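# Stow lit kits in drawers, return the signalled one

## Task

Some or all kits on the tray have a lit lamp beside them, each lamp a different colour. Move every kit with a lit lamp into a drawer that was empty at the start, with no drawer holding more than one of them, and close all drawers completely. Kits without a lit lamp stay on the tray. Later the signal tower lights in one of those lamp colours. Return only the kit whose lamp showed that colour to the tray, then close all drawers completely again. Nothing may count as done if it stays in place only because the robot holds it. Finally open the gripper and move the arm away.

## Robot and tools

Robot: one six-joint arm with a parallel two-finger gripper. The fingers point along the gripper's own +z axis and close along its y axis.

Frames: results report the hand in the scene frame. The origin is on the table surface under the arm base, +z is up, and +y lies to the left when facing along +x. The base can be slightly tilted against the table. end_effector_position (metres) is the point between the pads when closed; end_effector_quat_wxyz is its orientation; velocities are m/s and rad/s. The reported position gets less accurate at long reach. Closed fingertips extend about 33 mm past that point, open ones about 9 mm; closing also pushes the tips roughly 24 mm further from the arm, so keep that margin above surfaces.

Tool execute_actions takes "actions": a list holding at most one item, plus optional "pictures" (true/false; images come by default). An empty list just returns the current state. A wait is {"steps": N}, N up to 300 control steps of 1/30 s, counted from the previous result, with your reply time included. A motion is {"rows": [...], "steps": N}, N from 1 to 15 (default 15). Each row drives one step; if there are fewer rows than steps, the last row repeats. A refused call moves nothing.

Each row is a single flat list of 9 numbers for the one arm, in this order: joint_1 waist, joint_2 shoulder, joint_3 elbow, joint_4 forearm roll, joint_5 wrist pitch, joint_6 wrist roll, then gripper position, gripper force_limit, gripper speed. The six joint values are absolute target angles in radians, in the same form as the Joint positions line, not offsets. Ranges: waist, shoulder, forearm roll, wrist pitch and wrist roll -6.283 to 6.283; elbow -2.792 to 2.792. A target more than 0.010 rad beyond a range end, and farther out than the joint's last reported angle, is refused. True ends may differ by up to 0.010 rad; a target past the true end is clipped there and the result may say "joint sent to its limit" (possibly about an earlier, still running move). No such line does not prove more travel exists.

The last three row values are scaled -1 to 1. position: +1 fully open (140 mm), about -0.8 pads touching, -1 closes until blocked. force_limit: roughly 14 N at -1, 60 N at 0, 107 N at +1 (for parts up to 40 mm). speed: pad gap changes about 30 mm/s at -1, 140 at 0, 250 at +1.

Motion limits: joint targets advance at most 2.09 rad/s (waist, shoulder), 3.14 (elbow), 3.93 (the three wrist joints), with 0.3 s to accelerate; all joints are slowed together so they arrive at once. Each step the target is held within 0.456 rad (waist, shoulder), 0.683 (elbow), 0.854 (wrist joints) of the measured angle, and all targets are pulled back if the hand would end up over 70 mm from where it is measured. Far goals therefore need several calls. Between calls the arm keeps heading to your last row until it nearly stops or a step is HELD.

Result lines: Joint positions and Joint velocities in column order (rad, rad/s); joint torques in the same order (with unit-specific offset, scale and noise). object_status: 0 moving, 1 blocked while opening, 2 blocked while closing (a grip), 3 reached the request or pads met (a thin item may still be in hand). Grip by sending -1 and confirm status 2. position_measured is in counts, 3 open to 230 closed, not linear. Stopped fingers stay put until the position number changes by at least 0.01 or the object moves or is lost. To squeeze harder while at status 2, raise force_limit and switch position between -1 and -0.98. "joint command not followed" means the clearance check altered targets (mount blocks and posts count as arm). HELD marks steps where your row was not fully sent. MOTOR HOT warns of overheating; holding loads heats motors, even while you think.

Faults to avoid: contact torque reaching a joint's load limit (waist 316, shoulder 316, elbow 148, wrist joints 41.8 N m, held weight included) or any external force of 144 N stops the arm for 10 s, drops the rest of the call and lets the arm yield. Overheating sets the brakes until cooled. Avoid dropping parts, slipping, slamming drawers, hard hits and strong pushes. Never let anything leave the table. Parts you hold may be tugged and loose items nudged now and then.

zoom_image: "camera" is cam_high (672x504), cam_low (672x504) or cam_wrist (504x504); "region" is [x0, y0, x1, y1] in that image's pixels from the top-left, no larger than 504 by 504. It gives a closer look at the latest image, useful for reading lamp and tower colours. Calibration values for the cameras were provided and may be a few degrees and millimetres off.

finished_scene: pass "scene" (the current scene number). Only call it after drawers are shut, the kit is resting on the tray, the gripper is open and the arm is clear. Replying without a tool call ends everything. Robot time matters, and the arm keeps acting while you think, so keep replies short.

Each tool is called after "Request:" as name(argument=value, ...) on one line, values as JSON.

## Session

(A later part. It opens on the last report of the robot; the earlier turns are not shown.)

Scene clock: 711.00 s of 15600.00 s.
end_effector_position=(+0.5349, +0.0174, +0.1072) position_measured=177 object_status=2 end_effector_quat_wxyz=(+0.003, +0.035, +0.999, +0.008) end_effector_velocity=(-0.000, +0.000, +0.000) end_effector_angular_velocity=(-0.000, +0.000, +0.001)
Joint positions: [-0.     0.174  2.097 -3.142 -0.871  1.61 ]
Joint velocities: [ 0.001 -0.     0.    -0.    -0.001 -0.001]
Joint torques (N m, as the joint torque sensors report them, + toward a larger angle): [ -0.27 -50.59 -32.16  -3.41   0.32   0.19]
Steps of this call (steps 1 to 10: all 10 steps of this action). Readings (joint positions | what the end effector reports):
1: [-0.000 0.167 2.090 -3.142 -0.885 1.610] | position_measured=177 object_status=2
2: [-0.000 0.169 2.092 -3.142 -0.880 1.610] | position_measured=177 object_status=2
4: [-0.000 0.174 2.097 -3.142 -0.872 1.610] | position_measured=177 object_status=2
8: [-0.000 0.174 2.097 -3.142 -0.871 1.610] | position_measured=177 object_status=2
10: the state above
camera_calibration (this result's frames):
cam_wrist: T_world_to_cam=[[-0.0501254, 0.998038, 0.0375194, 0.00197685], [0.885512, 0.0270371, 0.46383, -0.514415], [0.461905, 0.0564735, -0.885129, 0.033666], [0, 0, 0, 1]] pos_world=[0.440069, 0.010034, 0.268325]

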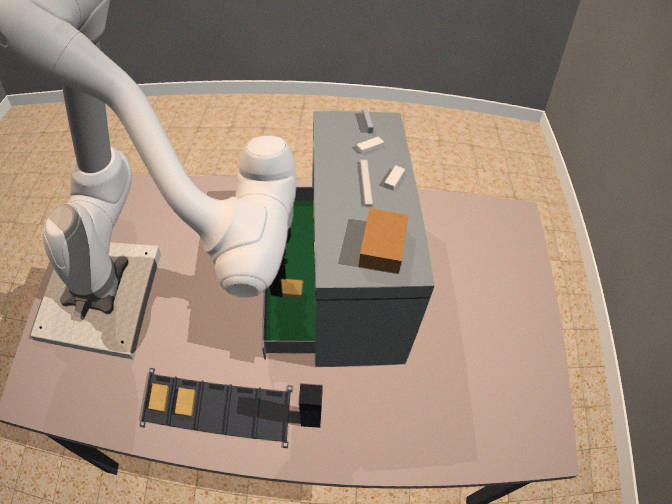

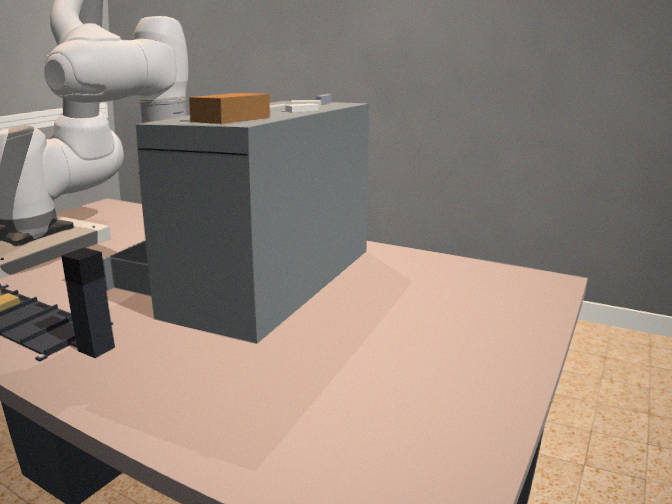

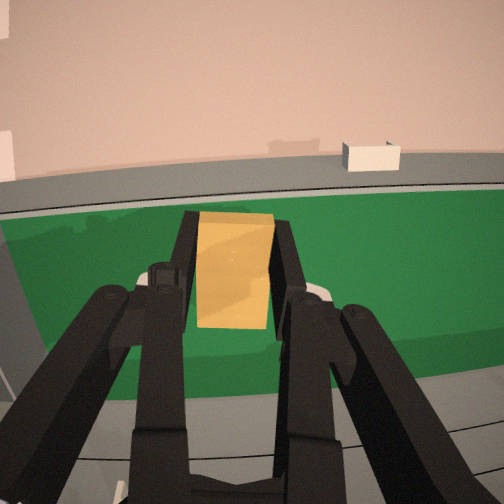

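Request:
execute_actions(actions=[{"rows":[[0.0,0.185,2.085,-3.1416,-0.8716,1.61,-0.97,0.3,0],[0.0,0.185,2.085,-3.1416,-0.8716,1.61,-0.97,0.3,0],[0.0,0.185,2.085,-3.1416,-0.8716,1.61,-0.97,0.3,0],[0.0,0.185,2.085,-3.1416,-0.8716,1.61,-0.97,0.3,0],[0.0,0.185,2.085,-3.1416,-0.8716,1.61,-0.97,0.3,0],[0.0,0.185,2.085,-3.1416,-0.8716,1.61,-0.97,0.3,0],[0.0,0.191,2.089,-3.1416,-0.8616,1.61,-0.97,0.3,0]],"steps":14}], pictures=false)

Request:
execute_actions(actions=[{"rows":[[0.0,0.195,2.093,-3.1416,-0.8536,1.61,-0.97,0.3,0]],"steps":10}], pictures=false)

Request:
execute_actions(actions=[{"rows":[[0.0,0.199,2.097,-3.1416,-0.8456,1.61,-0.97,0.3,0]],"steps":10}])

Scene clock: 719.30 s of 15600.00 s.
end_effector_position=(+0.5422, +0.0173, +0.1016) position_measured=177 object_status=2 end_effector_quat_wxyz=(+0.004, +0.035, +0.999, +0.008) end_effector_velocity=(-0.000, -0.000, -0.001) end_effector_angular_velocity=(-0.000, +0.001, +0.000)
Joint positions: [-0.     0.191  2.089 -3.142 -0.862  1.61 ]
Joint velocities: [-0.     0.001  0.001 -0.     0.001 -0.   ]
Joint torques (N m, as the joint torque sensors report them, + toward a larger angle): [ -0.68 -51.33 -32.74  -3.39   0.29   0.3 ]
Steps of this call (steps 1 to 15: the robot went on to your last target; steps 16 to 90: nothing new was sent; then 4.83 s passed at rest; steps 91 to 104: all 14 steps of this action). Readings (joint positions | what the end effector reports):
91: [-0.000 0.174 2.097 -3.142 -0.871 1.610] | position_measured=177 object_status=2
92: [-0.000 0.177 2.094 -3.142 -0.871 1.610] | position_measured=177 object_status=2
94: [-0.000 0.184 2.086 -3.142 -0.871 1.610] | position_measured=177 object_status=2
98: [-0.000 0.187 2.086 -3.142 -0.869 1.610] | position_measured=177 object_status=2
104: the state above

Scene clock: 719.63 s of 15600.00 s.
end_effector_position=(+0.5417, +0.0174, +0.0977) position_measured=177 object_status=2 end_effector_quat_wxyz=(+0.004, +0.035, +0.999, +0.008) end_effector_velocity=(-0.000, +0.001, -0.000) end_effector_angular_velocity=(+0.000, +0.002, +0.000)
Joint positions: [-0.     0.195  2.093 -3.142 -0.854  1.61 ]
Joint velocities: [ 0.001  0.    -0.     0.    -0.001  0.   ]
Joint torques (N m, as the joint torque sensors report them, + toward a larger angle): [ -0.42 -52.43 -32.05  -3.43   0.06   0.16]
Steps of this call (steps 1 to 10: all 10 steps of this action). Readings (joint positions | what the end effector reports):
1: [-0.000 0.191 2.089 -3.142 -0.861 1.610] | position_measured=177 object_status=2
2: [-0.000 0.192 2.090 -3.142 -0.858 1.610] | position_measured=177 object_status=2
4: [-0.000 0.195 2.093 -3.142 -0.854 1.610] | position_measured=177 object_status=2
8: [-0.000 0.195 2.093 -3.142 -0.854 1.610] | position_measured=177 object_status=2
10: the state above

Scene clock: 719.97 s of 15600.00 s.
end_effector_position=(+0.5412, +0.0174, +0.0938) position_measured=177 object_status=2 end_effector_quat_wxyz=(+0.004, +0.035, +0.999, +0.008) end_effector_velocity=(-0.000, -0.000, -0.000) end_effector_angular_velocity=(-0.000, +0.000, +0.000)
Joint positions: [-0.     0.199  2.097 -3.142 -0.846  1.61 ]
Joint velocities: [ 0.  0. -0. -0.  0.  0.]
Joint torques (N m, as the joint torque sensors report them, + toward a larger angle): [  0.09 -51.72 -31.94  -3.19   0.01   0.05]
Steps of this call (steps 1 to 10: all 10 steps of this action). Readings (joint positions | what the end effector reports):
1: [-0.000 0.195 2.093 -3.142 -0.853 1.610] | position_measured=177 object_status=2
2: [-0.000 0.196 2.094 -3.142 -0.850 1.610] | position_measured=177 object_status=2
4: [-0.000 0.199 2.097 -3.142 -0.846 1.610] | position_measured=177 object_status=2
8: [-0.000 0.199 2.097 -3.142 -0.846 1.610] | position_measured=177 object_status=2
10: the state above
camera_calibration (this result's frames):
cam_wrist: T_world_to_cam=[[-0.0500764, 0.998039, 0.0375565, 0.00272919], [0.885334, 0.0269544, 0.464174, -0.51373], [0.462252, 0.0564942, -0.884947, 0.0186709], [0, 0, 0, 1]] pos_world=[0.446329, 0.0100687, 0.25488]

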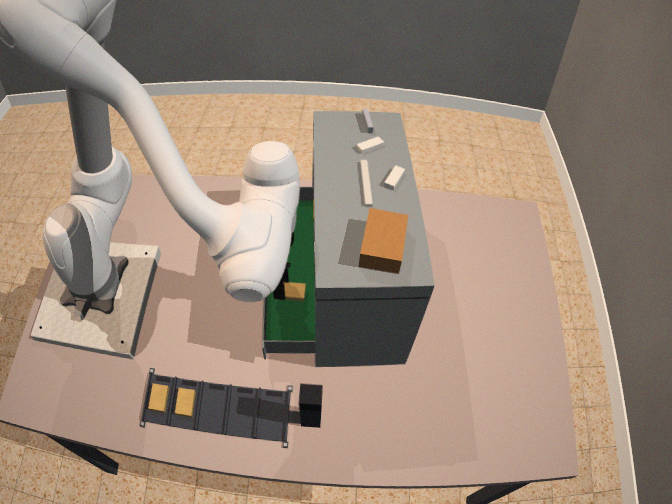

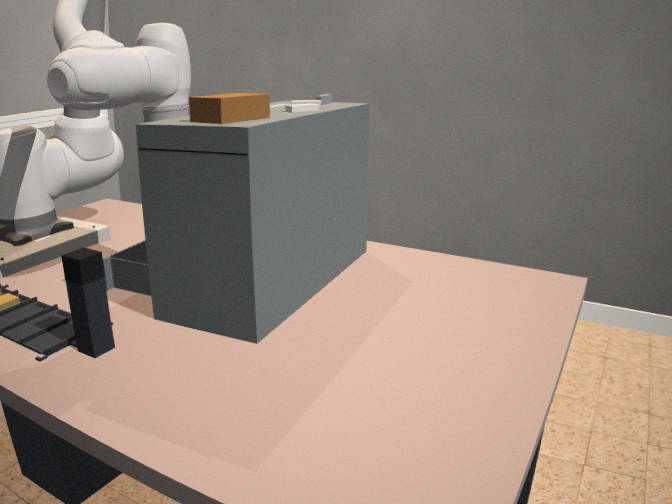

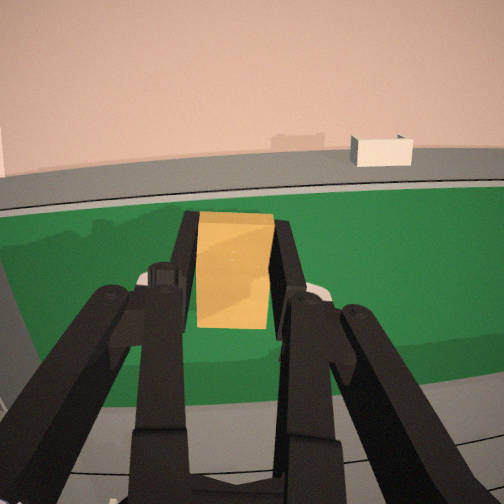

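Still free.

Request:
execute_actions(actions=[{"rows":[[0.0,0.203,2.101,-3.1416,-0.8376,1.61,-0.97,0.3,0]],"steps":10}], pictures=false)

Request:
execute_actions(actions=[{"rows":[[0.0,0.206,2.104,-3.1416,-0.8316,1.61,-0.97,0.3,0]],"steps":10}], pictures=false)

Request:
execute_actions(actions=[{"rows":[[0.0,0.209,2.107,-3.1416,-0.8256,1.61,-0.97,0.3,0]],"steps":10}], pictures=false)

Scene clock: 724.67 s of 15600.00 s.
end_effector_position=(+0.5407, +0.0175, +0.0900) position_measured=177 object_status=2 end_effector_quat_wxyz=(+0.004, +0.035, +0.999, +0.008) end_effector_velocity=(+0.000, -0.000, -0.000) end_effector_angular_velocity=(+0.000, -0.001, +0.000)
Joint positions: [-0.     0.203  2.101 -3.142 -0.838  1.61 ]
Joint velocities: [-0.001  0.     0.     0.     0.001 -0.001]
Joint torques (N m, as the joint torque sensors report them, + toward a larger angle): [ -1.93 -51.65 -31.35  -3.21   0.09   0.19]
Steps of this call (steps 1 to 15: the robot went on to your last target; steps 16 to 90: nothing new was sent; then 1.37 s passed at rest; steps 91 to 100: all 10 steps of this action). Readings (joint positions | what the end effector reports):
91: [-0.000 0.199 2.097 -3.142 -0.845 1.610] | position_measured=177 object_status=2
92: [-0.000 0.200 2.098 -3.142 -0.842 1.610] | position_measured=177 object_status=2
94: [-0.000 0.203 2.101 -3.142 -0.838 1.610] | position_measured=177 object_status=2
98: [-0.000 0.203 2.101 -3.142 -0.838 1.610] | position_measured=177 object_status=2
100: the state above

Scene clock: 725.00 s of 15600.00 s.
end_effector_position=(+0.5403, +0.0175, +0.0871) position_measured=177 object_status=2 end_effector_quat_wxyz=(+0.004, +0.035, +0.999, +0.008) end_effector_velocity=(-0.001, +0.001, -0.000) end_effector_angular_velocity=(-0.000, +0.002, +0.003)
Joint positions: [-0.     0.206  2.104 -3.142 -0.832  1.61 ]
Joint velocities: [ 0.002  0.001  0.    -0.    -0.001 -0.001]
Joint torques (N m, as the joint torque sensors report them, + toward a larger angle): [ -0.37 -51.39 -31.07  -3.21   0.13   0.05]
Steps of this call (steps 1 to 10: all 10 steps of this action). Readings (joint positions | what the end effector reports):
1: [-0.000 0.203 2.101 -3.142 -0.837 1.610] | position_measured=177 object_status=2
2: [-0.000 0.204 2.102 -3.142 -0.835 1.610] | position_measured=177 object_status=2
4: [-0.000 0.206 2.104 -3.142 -0.832 1.610] | position_measured=177 object_status=2
8: [-0.000 0.206 2.104 -3.142 -0.832 1.610] | position_measured=177 object_status=2
10: the state above

Scene clock: 725.33 s of 15600.00 s.
end_effector_position=(+0.5399, +0.0176, +0.0843) position_measured=177 object_status=2 end_effector_quat_wxyz=(+0.004, +0.035, +0.999, +0.008) end_effector_velocity=(-0.000, -0.000, -0.000) end_effector_angular_velocity=(-0.000, +0.001, -0.000)
Joint positions: [-0.     0.209  2.107 -3.142 -0.826  1.61 ]
Joint velocities: [-0.     0.001  0.    -0.    -0.     0.   ]
Joint torques (N m, as the joint torque sensors report them, + toward a larger angle): [ -0.07 -52.66 -31.24  -3.24   0.04   0.18]
Steps of this call (steps 1 to 10: all 10 steps of this action). Readings (joint positions | what the end effector reports):
1: [-0.000 0.206 2.104 -3.142 -0.831 1.610] | position_measured=177 object_status=2
2: [-0.000 0.207 2.105 -3.142 -0.829 1.610] | position_measured=177 object_status=2
4: [-0.000 0.209 2.107 -3.142 -0.826 1.610] | position_measured=177 object_status=2
8: [-0.000 0.209 2.107 -3.142 -0.826 1.610] | position_measured=177 object_status=2
10: the state above

Request:
execute_actions(actions=[{"rows":[[0.0,0.212,2.110,-3.1416,-0.8196,1.61,-0.97,0.3,0]],"steps":10}], pictures=false)

Request:
execute_actions(actions=[{"rows":[[0.0,0.215,2.113,-3.1416,-0.8136,1.61,-0.97,0.3,0]],"steps":10}], pictures=false)

Request:
execute_actions(actions=[{"rows":[[0.0,0.218,2.116,-3.1416,-0.8076,1.61,-0.97,0.3,0]],"steps":10}])

Scene clock: 728.53 s of 15600.00 s.
end_effector_position=(+0.5395, +0.0177, +0.0814) position_measured=177 object_status=2 end_effector_quat_wxyz=(+0.004, +0.035, +0.999, +0.008) end_effector_velocity=(-0.001, +0.000, -0.001) end_effector_angular_velocity=(+0.000, +0.003, +0.000)
Joint positions: [-0.     0.212  2.11  -3.142 -0.82   1.61 ]
Joint velocities: [ 0.001  0.002  0.     0.    -0.001  0.   ]
Joint torques (N m, as the joint torque sensors report them, + toward a larger angle): [ -0.84 -47.96 -27.96  -3.04   0.27   0.04]
Steps of this call (steps 1 to 15: the robot went on to your last target; steps 16 to 86: nothing new was sent; steps 87 to 96: all 10 steps of this action). Readings (joint positions | what the end effector reports):
87: [-0.000 0.209 2.107 -3.142 -0.825 1.610] | position_measured=177 object_status=2
88: [-0.000 0.210 2.108 -3.142 -0.823 1.610] | position_measured=177 object_status=2
90: [-0.000 0.212 2.110 -3.142 -0.820 1.610] | position_measured=177 object_status=2
94: [-0.000 0.212 2.110 -3.142 -0.820 1.610] | position_measured=177 object_status=2
96: the state above

Scene clock: 728.87 s of 15600.00 s.
end_effector_position=(+0.5391, +0.0177, +0.0787) position_measured=177 object_status=2 end_effector_quat_wxyz=(+0.004, +0.035, +0.999, +0.008) end_effector_velocity=(-0.001, +0.000, -0.001) end_effector_angular_velocity=(+0.001, +0.002, -0.001)
Joint positions: [-0.     0.215  2.113 -3.142 -0.814  1.61 ]
Joint velocities: [-0.     0.001  0.001  0.001 -0.     0.   ]
Joint torques (N m, as the joint torque sensors report them, + toward a larger angle): [ -0.73 -17.65  -4.22  -3.61  -0.42   0.17]
Steps of this call (steps 1 to 10: all 10 steps of this action). Readings (joint positions | what the end effector reports):
1: [-0.000 0.212 2.110 -3.142 -0.819 1.610] | position_measured=177 object_status=2
2: [-0.000 0.213 2.111 -3.142 -0.817 1.610] | position_measured=177 object_status=2
4: [-0.000 0.215 2.112 -3.142 -0.814 1.610] | position_measured=177 object_status=2
8: [-0.000 0.215 2.113 -3.142 -0.814 1.610] | position_measured=177 object_status=2
10: the state above

Scene clock: 739.03 s of 15600.00 s.
end_effector_position=(+0.5427, +0.0176, +0.0798) position_measured=177 object_status=2 end_effector_quat_wxyz=(+0.008, +0.035, +0.999, +0.008) end_effector_velocity=(+0.000, +0.001, -0.000) end_effector_angular_velocity=(+0.000, -0.001, +0.001)
Joint positions: [-0.     0.215  2.11  -3.142 -0.808  1.61 ]
Joint velocities: [ 0.001  0.001 -0.     0.     0.001 -0.   ]
Joint torques (N m, as the joint torque sensors report them, + toward a larger angle): [ -1.93 -38.99 -22.47  -3.6    0.87   0.15]
FORCE FAULT: contact force on the arm reached its limit, and the arm stopped for 10 seconds. The contact can be on any part of the arm, not only on its tool. The arm's remaining commands of this call were not run. The arm holds still and accepts commands again. Move the arm away from the contact; if what it grips holds it there, let go first. Pushing or pulling that hard again can fault the arm again.
The stop began at step 5 of this call (marked STOPPED below). From that step on the arm followed nothing that you had sent. 6 steps, steps kept back included, did not run and will not run. Nothing is kept back now, and the robot has no last target.
Steps of this call (steps 1 to 4: the first 4 steps of this action; steps 5 to 305: the stop). Readings (joint positions | what the end effector reports):
1: [-0.000 0.215 2.113 -3.142 -0.813 1.610] | position_measured=177 object_status=2
2: [-0.000 0.216 2.114 -3.142 -0.811 1.610] | position_measured=177 object_status=2
4: [-0.000 0.217 2.114 -3.142 -0.808 1.610] | position_measured=177 object_status=2
5: [-0.000 0.216 2.113 -3.142 -0.808 1.610] | position_measured=177 object_status=2 STOPPED
8: [-0.000 0.215 2.111 -3.142 -0.808 1.610] | position_measured=177 object_status=2
305: the state above
camera_calibration (this result's frames):
cam_wrist: T_world_to_cam=[[-0.0502491, 0.998054, 0.0369218, 0.0033037], [0.881619, 0.0269558, 0.471192, -0.507039], [0.46928, 0.0562279, -0.881258, 0.00144111], [0, 0, 0, 1]] pos_world=[0.446505, 0.0102893, 0.240061]

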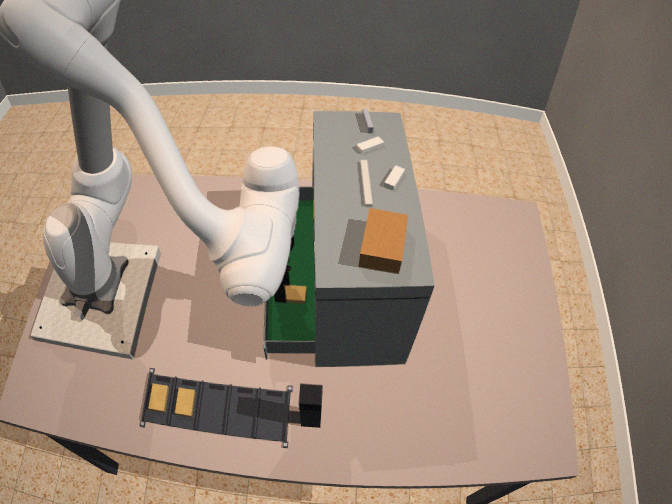

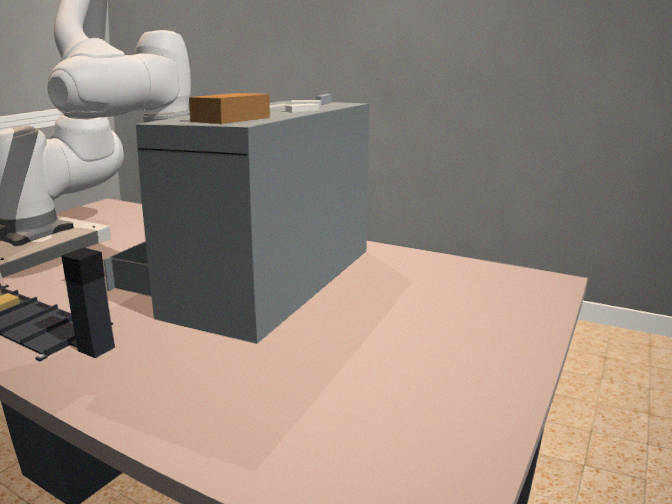

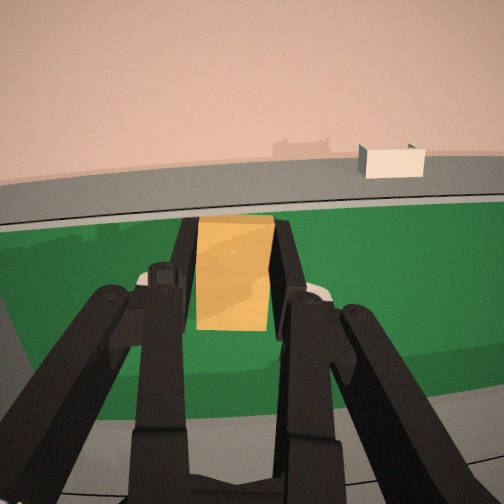

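Request:
execute_actions(actions=[{"rows":[[0.0,0.2105,2.1085,-3.1416,-0.8226,1.61,-0.97,0.3,0],[0.0,0.2105,2.1085,-3.1416,-0.8226,1.61,-0.97,0.3,0],[0.0,0.2105,2.1085,-3.1416,-0.8226,1.61,-0.97,0.3,0],[0.0,0.2105,2.1085,-3.1416,-0.8226,1.61,-0.97,0.3,0],[0.0,0.2105,2.1085,-3.1416,-0.8226,1.61,-0.97,0.3,0],[0.0,0.2105,2.1085,-3.1416,-0.8226,1.61,-0.2,0.3,0]],"steps":15}], pictures=false)

Request:
execute_actions(actions=[{"rows":[[0.0,0.185,2.085,-3.1416,-0.8716,1.61,-0.2,0.3,0],[0.0,0.185,2.085,-3.1416,-0.8716,1.61,-0.2,0.3,0],[0.0,0.185,2.085,-3.1416,-0.8716,1.61,-0.2,0.3,0],[0.0,0.185,2.085,-3.1416,-0.8716,1.61,-0.2,0.3,0],[0.0,0.146,2.069,-3.1416,-0.927,1.61,-0.2,0.3,0]],"steps":15}])

Scene clock: 745.73 s of 15600.00 s.
end_effector_position=(+0.5397, +0.0176, +0.0828) position_measured=154 object_status=0 end_effector_quat_wxyz=(+0.004, +0.035, +0.999, +0.008) end_effector_velocity=(-0.000, +0.000, -0.000) end_effector_angular_velocity=(+0.000, +0.001, +0.001)
Joint positions: [-0.     0.211  2.109 -3.142 -0.823  1.61 ]
Joint velocities: [ 0.     0.    -0.     0.    -0.001 -0.001]
Joint torques (N m, as the joint torque sensors report them, + toward a larger angle): [ -0.29 -52.56 -30.39  -3.17   0.13   0.23]
Steps of this call (steps 1 to 90: nothing new was sent; then 3.20 s passed at rest; steps 91 to 105: all 15 steps of this action). Readings (joint positions | what the end effector reports):
91: [-0.000 0.215 2.110 -3.142 -0.808 1.610] | position_measured=177 object_status=2
92: [-0.000 0.214 2.110 -3.142 -0.813 1.610] | position_measured=177 object_status=2
94: [-0.000 0.211 2.109 -3.142 -0.821 1.610] | position_measured=177 object_status=2
98: [-0.000 0.211 2.109 -3.142 -0.823 1.610] | position_measured=169 object_status=0
105: the state above

Scene clock: 746.23 s of 15600.00 s.
end_effector_position=(+0.5370, +0.0169, +0.1344) position_measured=154 object_status=3 end_effector_quat_wxyz=(+0.003, +0.035, +0.999, +0.008) end_effector_velocity=(+0.000, -0.000, +0.001) end_effector_angular_velocity=(-0.000, -0.002, -0.001)
Joint positions: [-0.     0.146  2.069 -3.142 -0.927  1.61 ]
Joint velocities: [-0.    -0.001 -0.    -0.     0.001  0.001]
Joint torques (N m, as the joint torque sensors report them, + toward a larger angle): [ -0.07 -49.35 -33.18  -3.51   0.12   0.11]
Steps of this call (steps 1 to 15: all 15 steps of this action). Readings (joint positions | what the end effector reports):
1: [-0.000 0.210 2.108 -3.142 -0.823 1.610] | position_measured=154 object_status=0
2: [-0.000 0.207 2.106 -3.142 -0.830 1.610] | position_measured=154 object_status=0
4: [-0.000 0.189 2.089 -3.142 -0.863 1.610] | position_measured=154 object_status=3
8: [-0.000 0.157 2.073 -3.142 -0.911 1.610] | position_measured=154 object_status=3
15: the state above
camera_calibration (this result's frames):
cam_wrist: T_world_to_cam=[[-0.0500646, 0.998038, 0.0376044, 0.0014709], [0.88559, 0.026953, 0.463685, -0.528894], [0.461761, 0.0565163, -0.885202, 0.0568536], [0, 0, 0, 1]] pos_world=[0.442204, 0.00957412, 0.295511]

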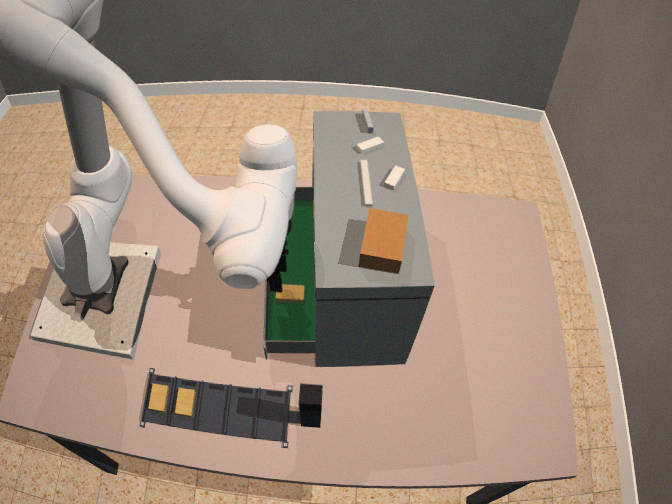

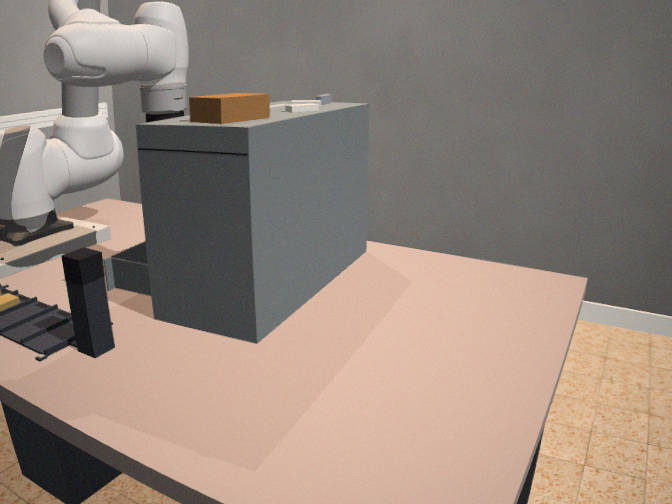

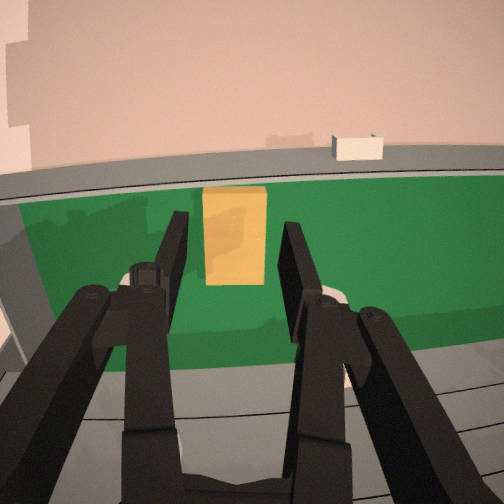

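Request:
execute_actions(actions=[{"rows":[[0.0,0.077,1.999,-3.1416,-1.066,1.61,-0.2,0.3,0],[0.0,0.077,1.999,-3.1416,-1.066,1.61,-0.2,0.3,0],[0.0,0.077,1.999,-3.1416,-1.066,1.61,-0.2,0.3,0],[0.0,0.077,1.999,-3.1416,-1.066,1.61,-0.2,0.3,0],[0.0,0.077,1.999,-3.1416,-1.066,1.61,-0.2,0.3,0],[0.0,0,1.85,-3.1416,-1.29,1.61,-0.2,0.3,0]],"steps":15}], pictures=false)

Request:
execute_actions(actions=[{"rows":[[0.0,-0.3,1.85,-3.1416,-1.2,1.6,-0.2,0.3,0]],"steps":15}], pictures=false)

Request:
execute_actions(actions=[{"rows":[[0.0,-0.5,2.0,-3.1416,-0.2,1.6,-0.2,0.3,0]],"steps":15}], pictures=false)

Request:
execute_actions(actions=[{"rows":[[0.0,-0.5,2.0,-3.1416,-0.2,1.6,-0.2,0.3,0],[0.0,-0.5,2.0,-3.1416,-0.2,1.6,-0.2,0.3,0],[0.0,-0.5,2.0,-3.1416,-0.2,1.6,-0.2,0.3,0],[0.0,-0.5,2.0,-3.1416,-0.2,1.6,-0.2,0.3,0],[0.0,-0.5,2.0,-3.1416,-0.2,1.6,-0.2,0.3,0],[0.0,-0.55,2.1,0,0.2,1.571,-0.2,0.3,0]],"steps":15}], pictures=false)

Request:
execute_actions(actions=[{"steps":40}])

Scene clock: 759.37 s of 15600.00 s.
end_effector_position=(+0.5368, +0.0140, +0.3220) position_measured=154 object_status=3 end_effector_quat_wxyz=(+0.005, +0.035, +0.999, +0.008) end_effector_velocity=(-0.010, -0.001, +0.031) end_effector_angular_velocity=(+0.001, +0.018, -0.000)
Joint positions: [-0.     0.     1.851 -3.142 -1.288  1.61 ]
Joint velocities: [-0.001 -0.02  -0.038  0.    -0.076 -0.   ]
Joint torques (N m, as the joint torque sensors report them, + toward a larger angle): [ -3.53  -8.96 -22.09  -2.18   0.35  -0.04]
Steps of this call (steps 1 to 15: the robot went on to your last target; steps 16 to 90: nothing new was sent; then 9.63 s passed at rest; steps 91 to 105: all 15 steps of this action). Readings (joint positions | what the end effector reports):
91: [-0.000 0.146 2.069 -3.142 -0.927 1.610] | position_measured=154 object_status=3
92: [-0.000 0.143 2.066 -3.142 -0.935 1.610] | position_measured=154 object_status=3
94: [-0.000 0.115 2.038 -3.142 -0.990 1.610] | position_measured=154 object_status=3
98: [-0.000 0.064 1.973 -3.142 -1.108 1.610] | position_measured=154 object_status=3
105: the state above

Scene clock: 759.87 s of 15600.00 s.
end_effector_position=(+0.5004, +0.0127, +0.4842) position_measured=154 object_status=3 end_effector_quat_wxyz=(+0.196, +0.030, +0.980, +0.007) end_effector_velocity=(-0.030, -0.001, +0.080) end_effector_angular_velocity=(-0.008, -0.193, +0.000)
Joint positions: [-0.    -0.297  1.85  -3.142 -1.201  1.6  ]
Joint velocities: [-0.001 -0.147  0.    -0.001  0.046 -0.004]
Joint torques (N m, as the joint torque sensors report them, + toward a larger angle): [ -4.97  29.32 -32.33  -3.32   1.43   0.11]
Steps of this call (steps 1 to 15: all 15 steps of this action). Readings (joint positions | what the end effector reports):
1: [-0.000 0.000 1.851 -3.142 -1.289 1.610] | position_measured=154 object_status=3
2: [-0.000 -0.003 1.851 -3.142 -1.289 1.610] | position_measured=154 object_status=3
4: [-0.000 -0.033 1.851 -3.142 -1.279 1.609] | position_measured=154 object_status=3
8: [-0.000 -0.146 1.850 -3.142 -1.245 1.605] | position_measured=154 object_status=3
15: the state above

Scene clock: 760.37 s of 15600.00 s.
end_effector_position=(+0.5878, +0.0079, +0.6301) position_measured=154 object_status=3 end_effector_quat_wxyz=(+0.525, +0.029, +0.851, +0.006) end_effector_velocity=(+0.072, -0.008, +0.442) end_effector_angular_velocity=(-0.048, -1.602, -0.024)
Joint positions: [-0.    -0.437  1.954 -3.142 -0.527  1.6  ]
Joint velocities: [ 0.001 -0.294  0.215 -0.     1.525  0.   ]
Joint torques (N m, as the joint torque sensors report them, + toward a larger angle): [ -1.36  -2.16 -43.27  -4.36   2.6    0.17]
Steps of this call (steps 1 to 15: all 15 steps of this action). Readings (joint positions | what the end effector reports):
1: [-0.000 -0.300 1.850 -3.142 -1.200 1.600] | position_measured=154 object_status=3
2: [-0.000 -0.301 1.852 -3.142 -1.193 1.600] | position_measured=154 object_status=3
4: [-0.000 -0.315 1.864 -3.142 -1.137 1.600] | position_measured=154 object_status=3
8: [-0.000 -0.365 1.901 -3.142 -0.905 1.600] | position_measured=154 object_status=3
15: the state above

Scene clock: 760.87 s of 15600.00 s.
end_effector_position=(+0.5655, -0.0115, +0.7818) position_measured=154 object_status=3 end_effector_quat_wxyz=(+0.725, +0.224, +0.622, +0.193) end_effector_velocity=(-0.075, -0.224, -0.002) end_effector_angular_velocity=(+3.589, -0.578, -0.237)
Joint positions: [-0.    -0.537  2.071 -2.567  0.098  1.583]
Joint velocities: [ 0.    -0.088  0.2    3.67   0.702 -0.08 ]
Joint torques (N m, as the joint torque sensors report them, + toward a larger angle): [ -0.25   9.64 -42.76  -3.01   2.14   0.2 ]
Steps of this call (steps 1 to 15: all 15 steps of this action). Readings (joint positions | what the end effector reports):
1: [-0.000 -0.447 1.961 -3.142 -0.475 1.600] | position_measured=154 object_status=3
2: [-0.000 -0.457 1.969 -3.142 -0.424 1.600] | position_measured=154 object_status=3
4: [-0.000 -0.476 1.983 -3.142 -0.324 1.600] | position_measured=154 object_status=3
8: [-0.000 -0.504 2.006 -3.114 -0.166 1.599] | position_measured=154 object_status=3
15: the state above

Scene clock: 762.20 s of 15600.00 s.
end_effector_position=(+0.5579, +0.0082, +0.6703) position_measured=154 object_status=3 end_effector_quat_wxyz=(+0.004, +0.765, -0.016, +0.644) end_effector_velocity=(+0.000, -0.000, -0.001) end_effector_angular_velocity=(-0.001, +0.002, -0.000)
Joint positions: [-0.    -0.55   2.1   -0.     0.2    1.571]
Joint velocities: [-0.     0.001 -0.    -0.     0.001 -0.   ]
Joint torques (N m, as the joint torque sensors report them, + toward a larger angle): [ -1.18   7.64 -43.54   4.52  -2.5    0.11]
Steps of this call (steps 1 to 40: the robot went on to your last target). Readings (joint positions | what the end effector reports):
1: [-0.000 -0.540 2.078 -2.443 0.120 1.580] | position_measured=154 object_status=3
2: [-0.000 -0.542 2.083 -2.320 0.138 1.578] | position_measured=154 object_status=3
4: [-0.000 -0.545 2.090 -2.077 0.163 1.575] | position_measured=154 object_status=3
8: [-0.000 -0.548 2.096 -1.590 0.187 1.573] | position_measured=154 object_status=3
40: the state above
camera_calibration (this result's frames):
cam_wrist: T_world_to_cam=[[-0.0320153, -0.993897, 0.105567, -0.0482415], [-0.603677, -0.064951, -0.794578, 0.879381], [0.796586, -0.0891672, -0.597914, 0.143916], [0, 0, 0, 1]] pos_world=[0.414676, 0.0220022, 0.789879]

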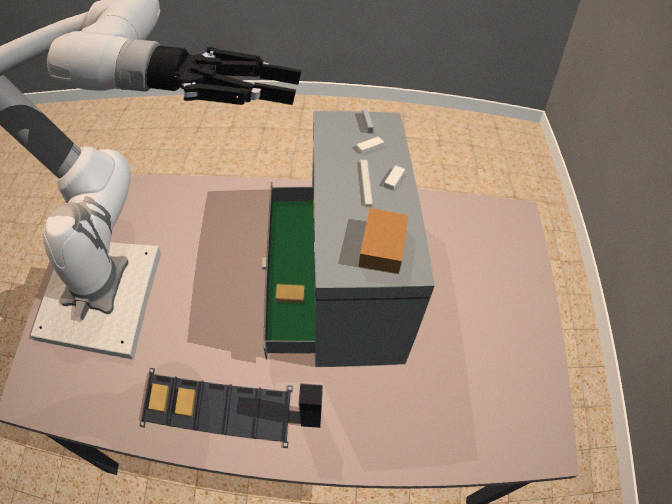

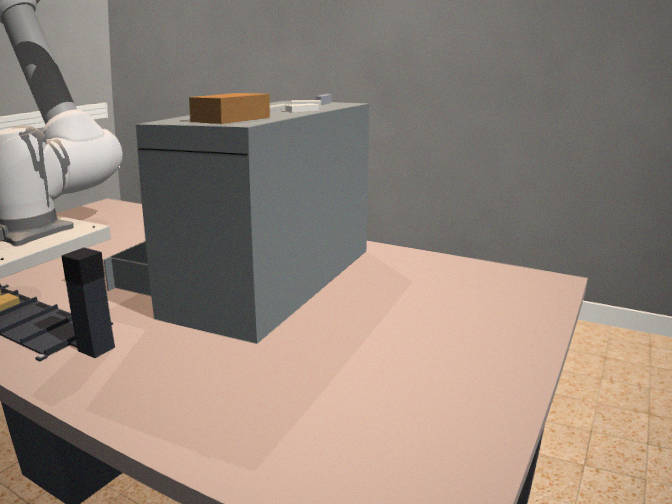

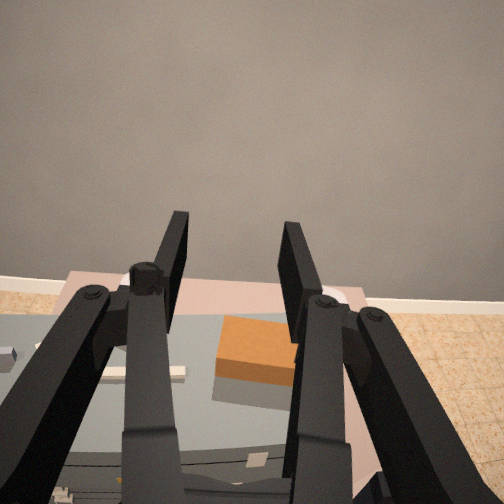

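Request:
execute_actions(actions=[{"rows":[[0.0,-0.7,2.4,0,0.5,1.571,-0.2,0.0,0]],"steps":15}], pictures=false)

Request:
execute_actions(actions=[{"rows":[[0.1,-0.55,2.6,0,0.3,1.571,-0.2,0.0,0]],"steps":15}], pictures=false)

Request:
execute_actions(actions=[{"rows":[[0.143,-0.25,2.7,0,-0.1,1.571,-0.2,0.0,0]],"steps":15}])

Scene clock: 766.87 s of 15600.00 s.
end_effector_position=(+0.4482, +0.0150, +0.4383) position_measured=154 object_status=3 end_effector_quat_wxyz=(+0.001, +0.872, -0.017, +0.489) end_effector_velocity=(-0.288, +0.017, -0.490) end_effector_angular_velocity=(+0.025, +0.814, +0.014)
Joint positions: [-0.    -0.676  2.351  0.     0.451  1.571]
Joint velocities: [ 0.001 -0.275  0.546  0.001  0.543 -0.   ]
Joint torques (N m, as the joint torque sensors report them, + toward a larger angle): [ -1.68  19.64 -43.37   4.56  -1.98   0.16]
Steps of this call (steps 1 to 15: the robot went on to your last target; steps 16 to 90: nothing new was sent; then 1.17 s passed at rest; steps 91 to 105: all 15 steps of this action). Readings (joint positions | what the end effector reports):
91: [-0.000 -0.550 2.100 0.000 0.200 1.571] | position_measured=154 object_status=3
92: [-0.000 -0.553 2.105 0.000 0.206 1.571] | position_measured=154 object_status=3
94: [-0.000 -0.573 2.145 0.000 0.246 1.571] | position_measured=154 object_status=3
98: [-0.000 -0.611 2.221 0.000 0.321 1.571] | position_measured=154 object_status=3
105: the state above

Scene clock: 767.37 s of 15600.00 s.
end_effector_position=(+0.4039, +0.0601, +0.2267) position_measured=154 object_status=3 end_effector_quat_wxyz=(-0.020, +0.920, +0.029, +0.389) end_effector_velocity=(+0.003, +0.003, +0.000) end_effector_angular_velocity=(+0.001, -0.010, +0.006)
Joint positions: [ 0.1   -0.55   2.599 -0.     0.3    1.571]
Joint velocities: [ 0.006  0.005  0.003 -0.    -0.018  0.   ]
Joint torques (N m, as the joint torque sensors report them, + toward a larger angle): [ -0.13  11.89 -39.88   4.25  -1.79   0.13]
Steps of this call (steps 1 to 15: all 15 steps of this action). Readings (joint positions | what the end effector reports):
1: [-0.000 -0.685 2.370 0.000 0.470 1.571] | position_measured=154 object_status=3
2: [0.001 -0.691 2.388 0.000 0.482 1.571] | position_measured=154 object_status=3
4: [0.015 -0.681 2.422 0.000 0.471 1.571] | position_measured=154 object_status=3
8: [0.055 -0.618 2.505 0.000 0.388 1.571] | position_measured=154 object_status=3
15: the state above

Scene clock: 767.87 s of 15600.00 s.
end_effector_position=(+0.4323, +0.0825, +0.1262) position_measured=154 object_status=3 end_effector_quat_wxyz=(-0.029, +0.919, +0.049, +0.389) end_effector_velocity=(+0.002, +0.000, +0.002) end_effector_angular_velocity=(+0.002, -0.009, -0.001)
Joint positions: [ 0.143 -0.25   2.7   -0.    -0.1    1.571]
Joint velocities: [ 0.     0.001  0.     0.    -0.011  0.001]
Joint torques (N m, as the joint torque sensors report them, + toward a larger angle): [ -1.93  -6.4  -29.01   2.98  -1.75   0.  ]
Steps of this call (steps 1 to 15: all 15 steps of this action). Readings (joint positions | what the end effector reports):
1: [0.100 -0.550 2.600 -0.000 0.300 1.571] | position_measured=154 object_status=3
2: [0.101 -0.546 2.601 -0.000 0.295 1.571] | position_measured=154 object_status=3
4: [0.105 -0.516 2.611 -0.000 0.255 1.571] | position_measured=154 object_status=3
8: [0.125 -0.377 2.658 -0.000 0.070 1.571] | position_measured=154 object_status=3
15: the state above
camera_calibration (this result's frames):
cam_wrist: T_world_to_cam=[[0.177801, -0.980197, 0.0871761, -0.0104191], [-0.927279, -0.19654, -0.31863, 0.466793], [0.329454, -0.0241837, -0.943862, 0.165487], [0, 0, 0, 1]] pos_world=[0.38018, 0.085533, 0.305839]

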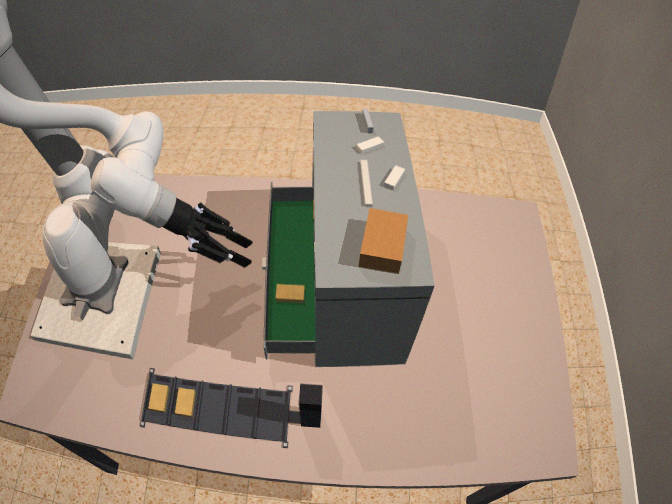

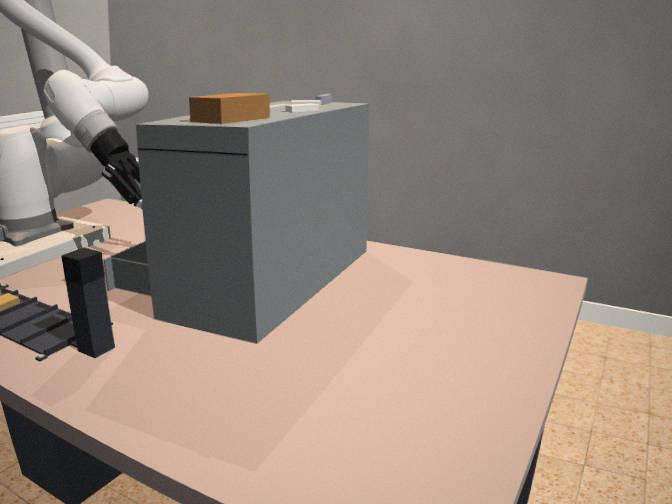

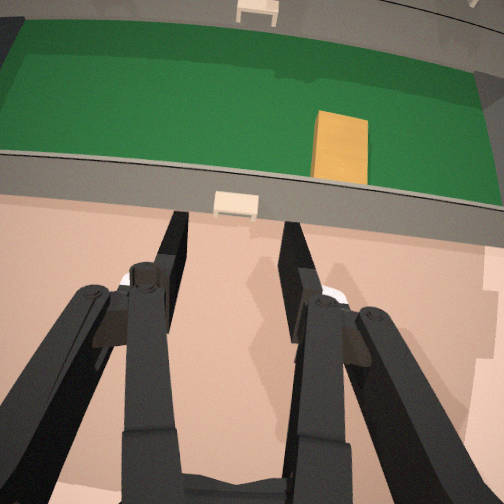

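Request:
execute_actions(actions=[{"rows":[[0.144,-0.13,2.745,0,-0.26,1.571,-0.2,0.0,0],[0.144,-0.13,2.745,0,-0.26,1.571,-0.2,0.0,0],[0.144,-0.13,2.745,0,-0.26,1.571,-0.2,0.0,0],[0.144,-0.13,2.745,0,-0.26,1.571,-0.2,0.0,0],[0.144,-0.13,2.745,0,-0.26,1.571,-0.2,0.0,0],[0.144,-0.13,2.745,0,-0.26,1.571,-0.2,0.0,0],[0.144,-0.13,2.745,0,-0.26,1.571,-0.2,0.0,0],[0.144,-0.13,2.745,0,-0.26,1.571,-0.2,0.0,0],[0.143,-0.09,2.72,0,-0.273,1.571,-0.2,0.0,0],[0.143,-0.09,2.72,0,-0.273,1.571,-0.2,0.0,0],[0.143,-0.06,2.694,0,-0.278,1.571,-0.2,0.0,0]],"steps":15}])

Scene clock: 773.27 s of 15600.00 s.
end_effector_position=(+0.4612, +0.0865, +0.0852) position_measured=154 object_status=3 end_effector_quat_wxyz=(-0.028, +0.921, +0.049, +0.386) end_effector_velocity=(+0.064, +0.006, -0.002) end_effector_angular_velocity=(-0.000, +0.001, -0.003)
Joint positions: [ 0.143 -0.063  2.696  0.    -0.277  1.571]
Joint velocities: [-0.004  0.125 -0.099 -0.    -0.025 -0.   ]
Joint torques (N m, as the joint torque sensors report them, + toward a larger angle): [  3.91 -39.17 -12.08   1.22  -1.64   0.12]
Steps of this call (steps 1 to 15: the robot went on to your last target; steps 16 to 90: nothing new was sent; then 1.90 s passed at rest; steps 91 to 105: all 15 steps of this action). Readings (joint positions | what the end effector reports):
91: [0.143 -0.250 2.700 0.000 -0.100 1.571] | position_measured=154 object_status=3
92: [0.143 -0.246 2.701 0.000 -0.105 1.571] | position_measured=154 object_status=3
94: [0.143 -0.217 2.712 0.000 -0.145 1.571] | position_measured=154 object_status=3
98: [0.144 -0.134 2.743 0.000 -0.253 1.571] | position_measured=154 object_status=3
105: the state above
camera_calibration (this result's frames):
cam_wrist: T_world_to_cam=[[0.178611, -0.98009, 0.0867278, -0.00842124], [-0.929132, -0.197012, -0.312889, 0.481736], [0.323746, -0.0246962, -0.945822, 0.120194], [0, 0, 0, 1]] pos_world=[0.410188, 0.0896223, 0.265142]

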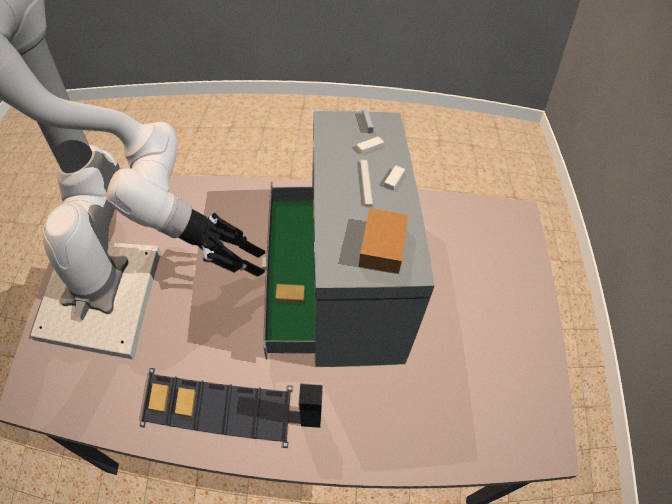

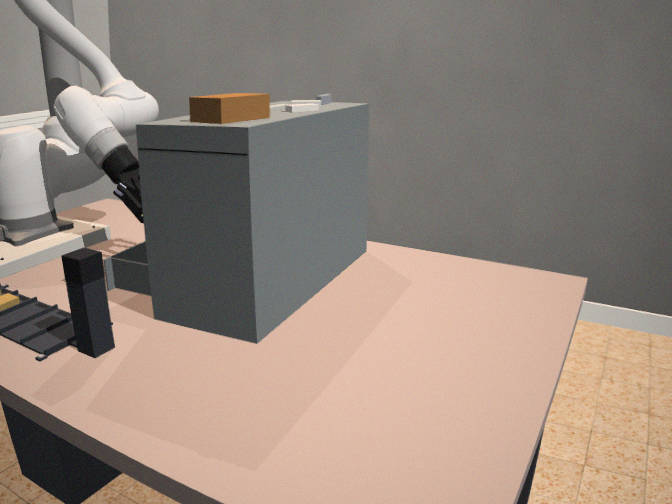

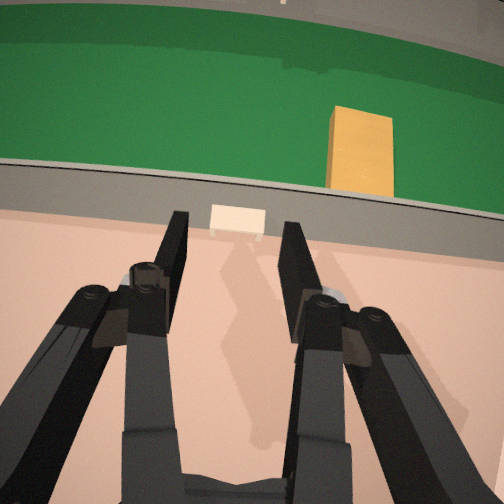

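Push along the path.

Request:
execute_actions(actions=[{"rows":[[0.142,-0.04,2.675,0,-0.28,1.571,-0.2,0,0],[0.142,-0.04,2.675,0,-0.28,1.571,-0.2,0,0],[0.142,-0.02,2.657,0,-0.282,1.571,-0.2,0,0],[0.142,-0.02,2.657,0,-0.282,1.571,-0.2,0,0],[0.141,0,2.638,0,-0.284,1.571,-0.2,0,0],[0.141,0,2.638,0,-0.284,1.571,-0.2,0,0],[0.141,0.024,2.6135,0,-0.2825,1.571,-0.2,0,0],[0.141,0.024,2.6135,0,-0.2825,1.571,-0.2,0,0],[0.141,0.048,2.589,0,-0.281,1.571,-0.2,0,0],[0.141,0.048,2.589,0,-0.281,1.571,-0.2,0,0],[0.141,0.066,2.568,0,-0.278,1.571,-0.2,0,0],[0.141,0.066,2.568,0,-0.278,1.571,-0.2,0,0],[0.1405,0.084,2.5474,0,-0.275,1.571,-0.2,0,0]],"steps":15}], pictures=false)

Request:
execute_actions(actions=[{"rows":[[0.14,0.098,2.53,0,-0.2715,1.571,-0.2,0,0],[0.14,0.098,2.53,0,-0.2715,1.571,-0.2,0,0],[0.14,0.112,2.512,0,-0.268,1.571,-0.2,0,0],[0.14,0.112,2.512,0,-0.268,1.571,-0.2,0,0],[0.14,0.126,2.494,0,-0.2645,1.571,-0.2,0,0],[0.14,0.126,2.494,0,-0.2645,1.571,-0.2,0,0],[0.14,0.135,2.483,0,-0.2625,1.571,-0.2,0,0],[0.14,0.135,2.483,0,-0.2625,1.571,-0.2,0,0],[0.139,0.141,2.476,0,-0.261,1.571,-0.2,0,0]],"steps":15}])

Scene clock: 780.73 s of 15600.00 s.
end_effector_position=(+0.5465, +0.0948, +0.0855) position_measured=154 object_status=3 end_effector_quat_wxyz=(-0.028, +0.921, +0.048, +0.386) end_effector_velocity=(+0.163, +0.014, -0.001) end_effector_angular_velocity=(+0.001, +0.001, -0.008)
Joint positions: [ 0.141  0.075  2.557 -0.    -0.276  1.571]
Joint velocities: [-0.007  0.24  -0.271  0.     0.032  0.001]
Joint torques (N m, as the joint torque sensors report them, + toward a larger angle): [  1.33 -39.91 -21.41   1.81  -2.22   0.  ]
Steps of this call (steps 1 to 15: the robot went on to your last target; steps 16 to 90: nothing new was sent; then 3.97 s passed at rest; steps 91 to 105: all 15 steps of this action). Readings (joint positions | what the end effector reports):
91: [0.143 -0.060 2.694 -0.000 -0.278 1.571] | position_measured=154 object_status=3
92: [0.143 -0.057 2.691 -0.000 -0.278 1.571] | position_measured=154 object_status=3
94: [0.142 -0.039 2.674 -0.000 -0.280 1.571] | position_measured=154 object_status=3
98: [0.141 0.001 2.637 -0.000 -0.283 1.571] | position_measured=154 object_status=3
105: the state above

Scene clock: 781.23 s of 15600.00 s.
end_effector_position=(+0.5945, +0.0991, +0.0859) position_measured=154 object_status=3 end_effector_quat_wxyz=(-0.028, +0.921, +0.047, +0.386) end_effector_velocity=(+0.002, -0.000, +0.001) end_effector_angular_velocity=(+0.001, -0.003, -0.002)
Joint positions: [ 0.139  0.141  2.476  0.    -0.261  1.571]
Joint velocities: [-0.001  0.    -0.002  0.    -0.001  0.001]
Joint torques (N m, as the joint torque sensors report them, + toward a larger angle): [ -2.22 -36.34 -22.16   2.38  -1.9    0.08]
Steps of this call (steps 1 to 15: all 15 steps of this action). Readings (joint positions | what the end effector reports):
1: [0.141 0.081 2.550 -0.000 -0.276 1.571] | position_measured=154 object_status=3
2: [0.140 0.087 2.544 -0.000 -0.274 1.571] | position_measured=154 object_status=3
4: [0.140 0.100 2.528 -0.000 -0.271 1.571] | position_measured=154 object_status=3
8: [0.140 0.126 2.493 -0.000 -0.265 1.571] | position_measured=154 object_status=3
15: the state above
camera_calibration (this result's frames):
cam_wrist: T_world_to_cam=[[0.174472, -0.980841, 0.0866677, -0.0173984], [-0.930029, -0.193062, -0.312688, 0.608372], [0.323429, -0.0260482, -0.945894, 0.0783994], [0, 0, 0, 1]] pos_world=[0.543482, 0.102431, 0.265896]

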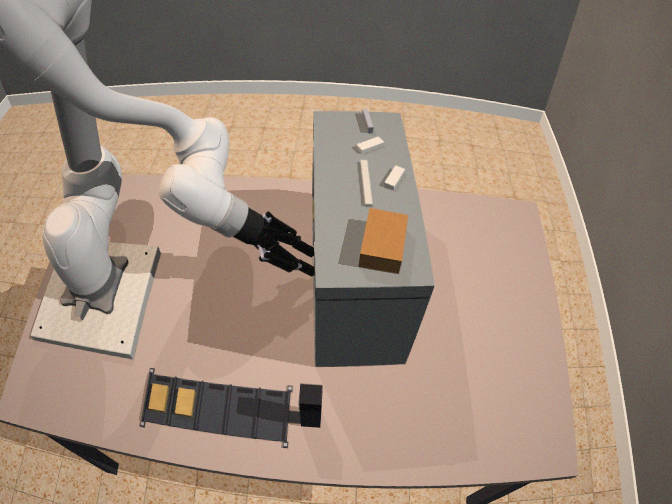

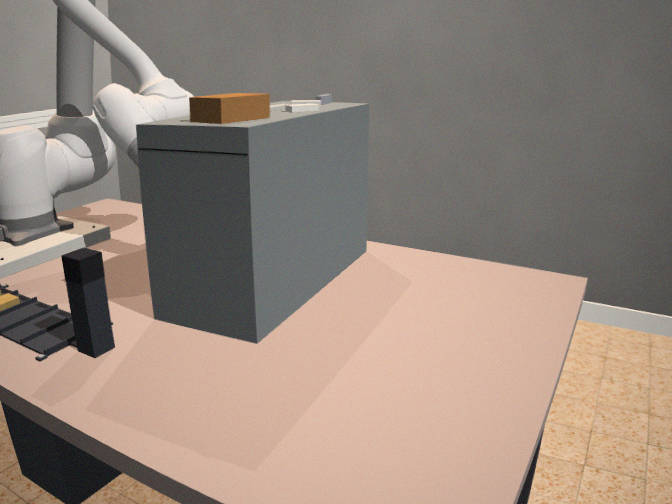

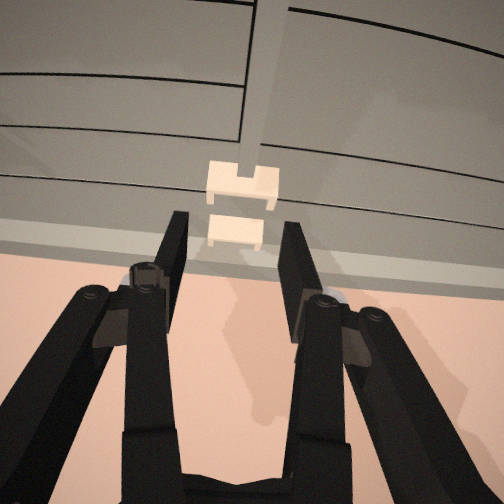

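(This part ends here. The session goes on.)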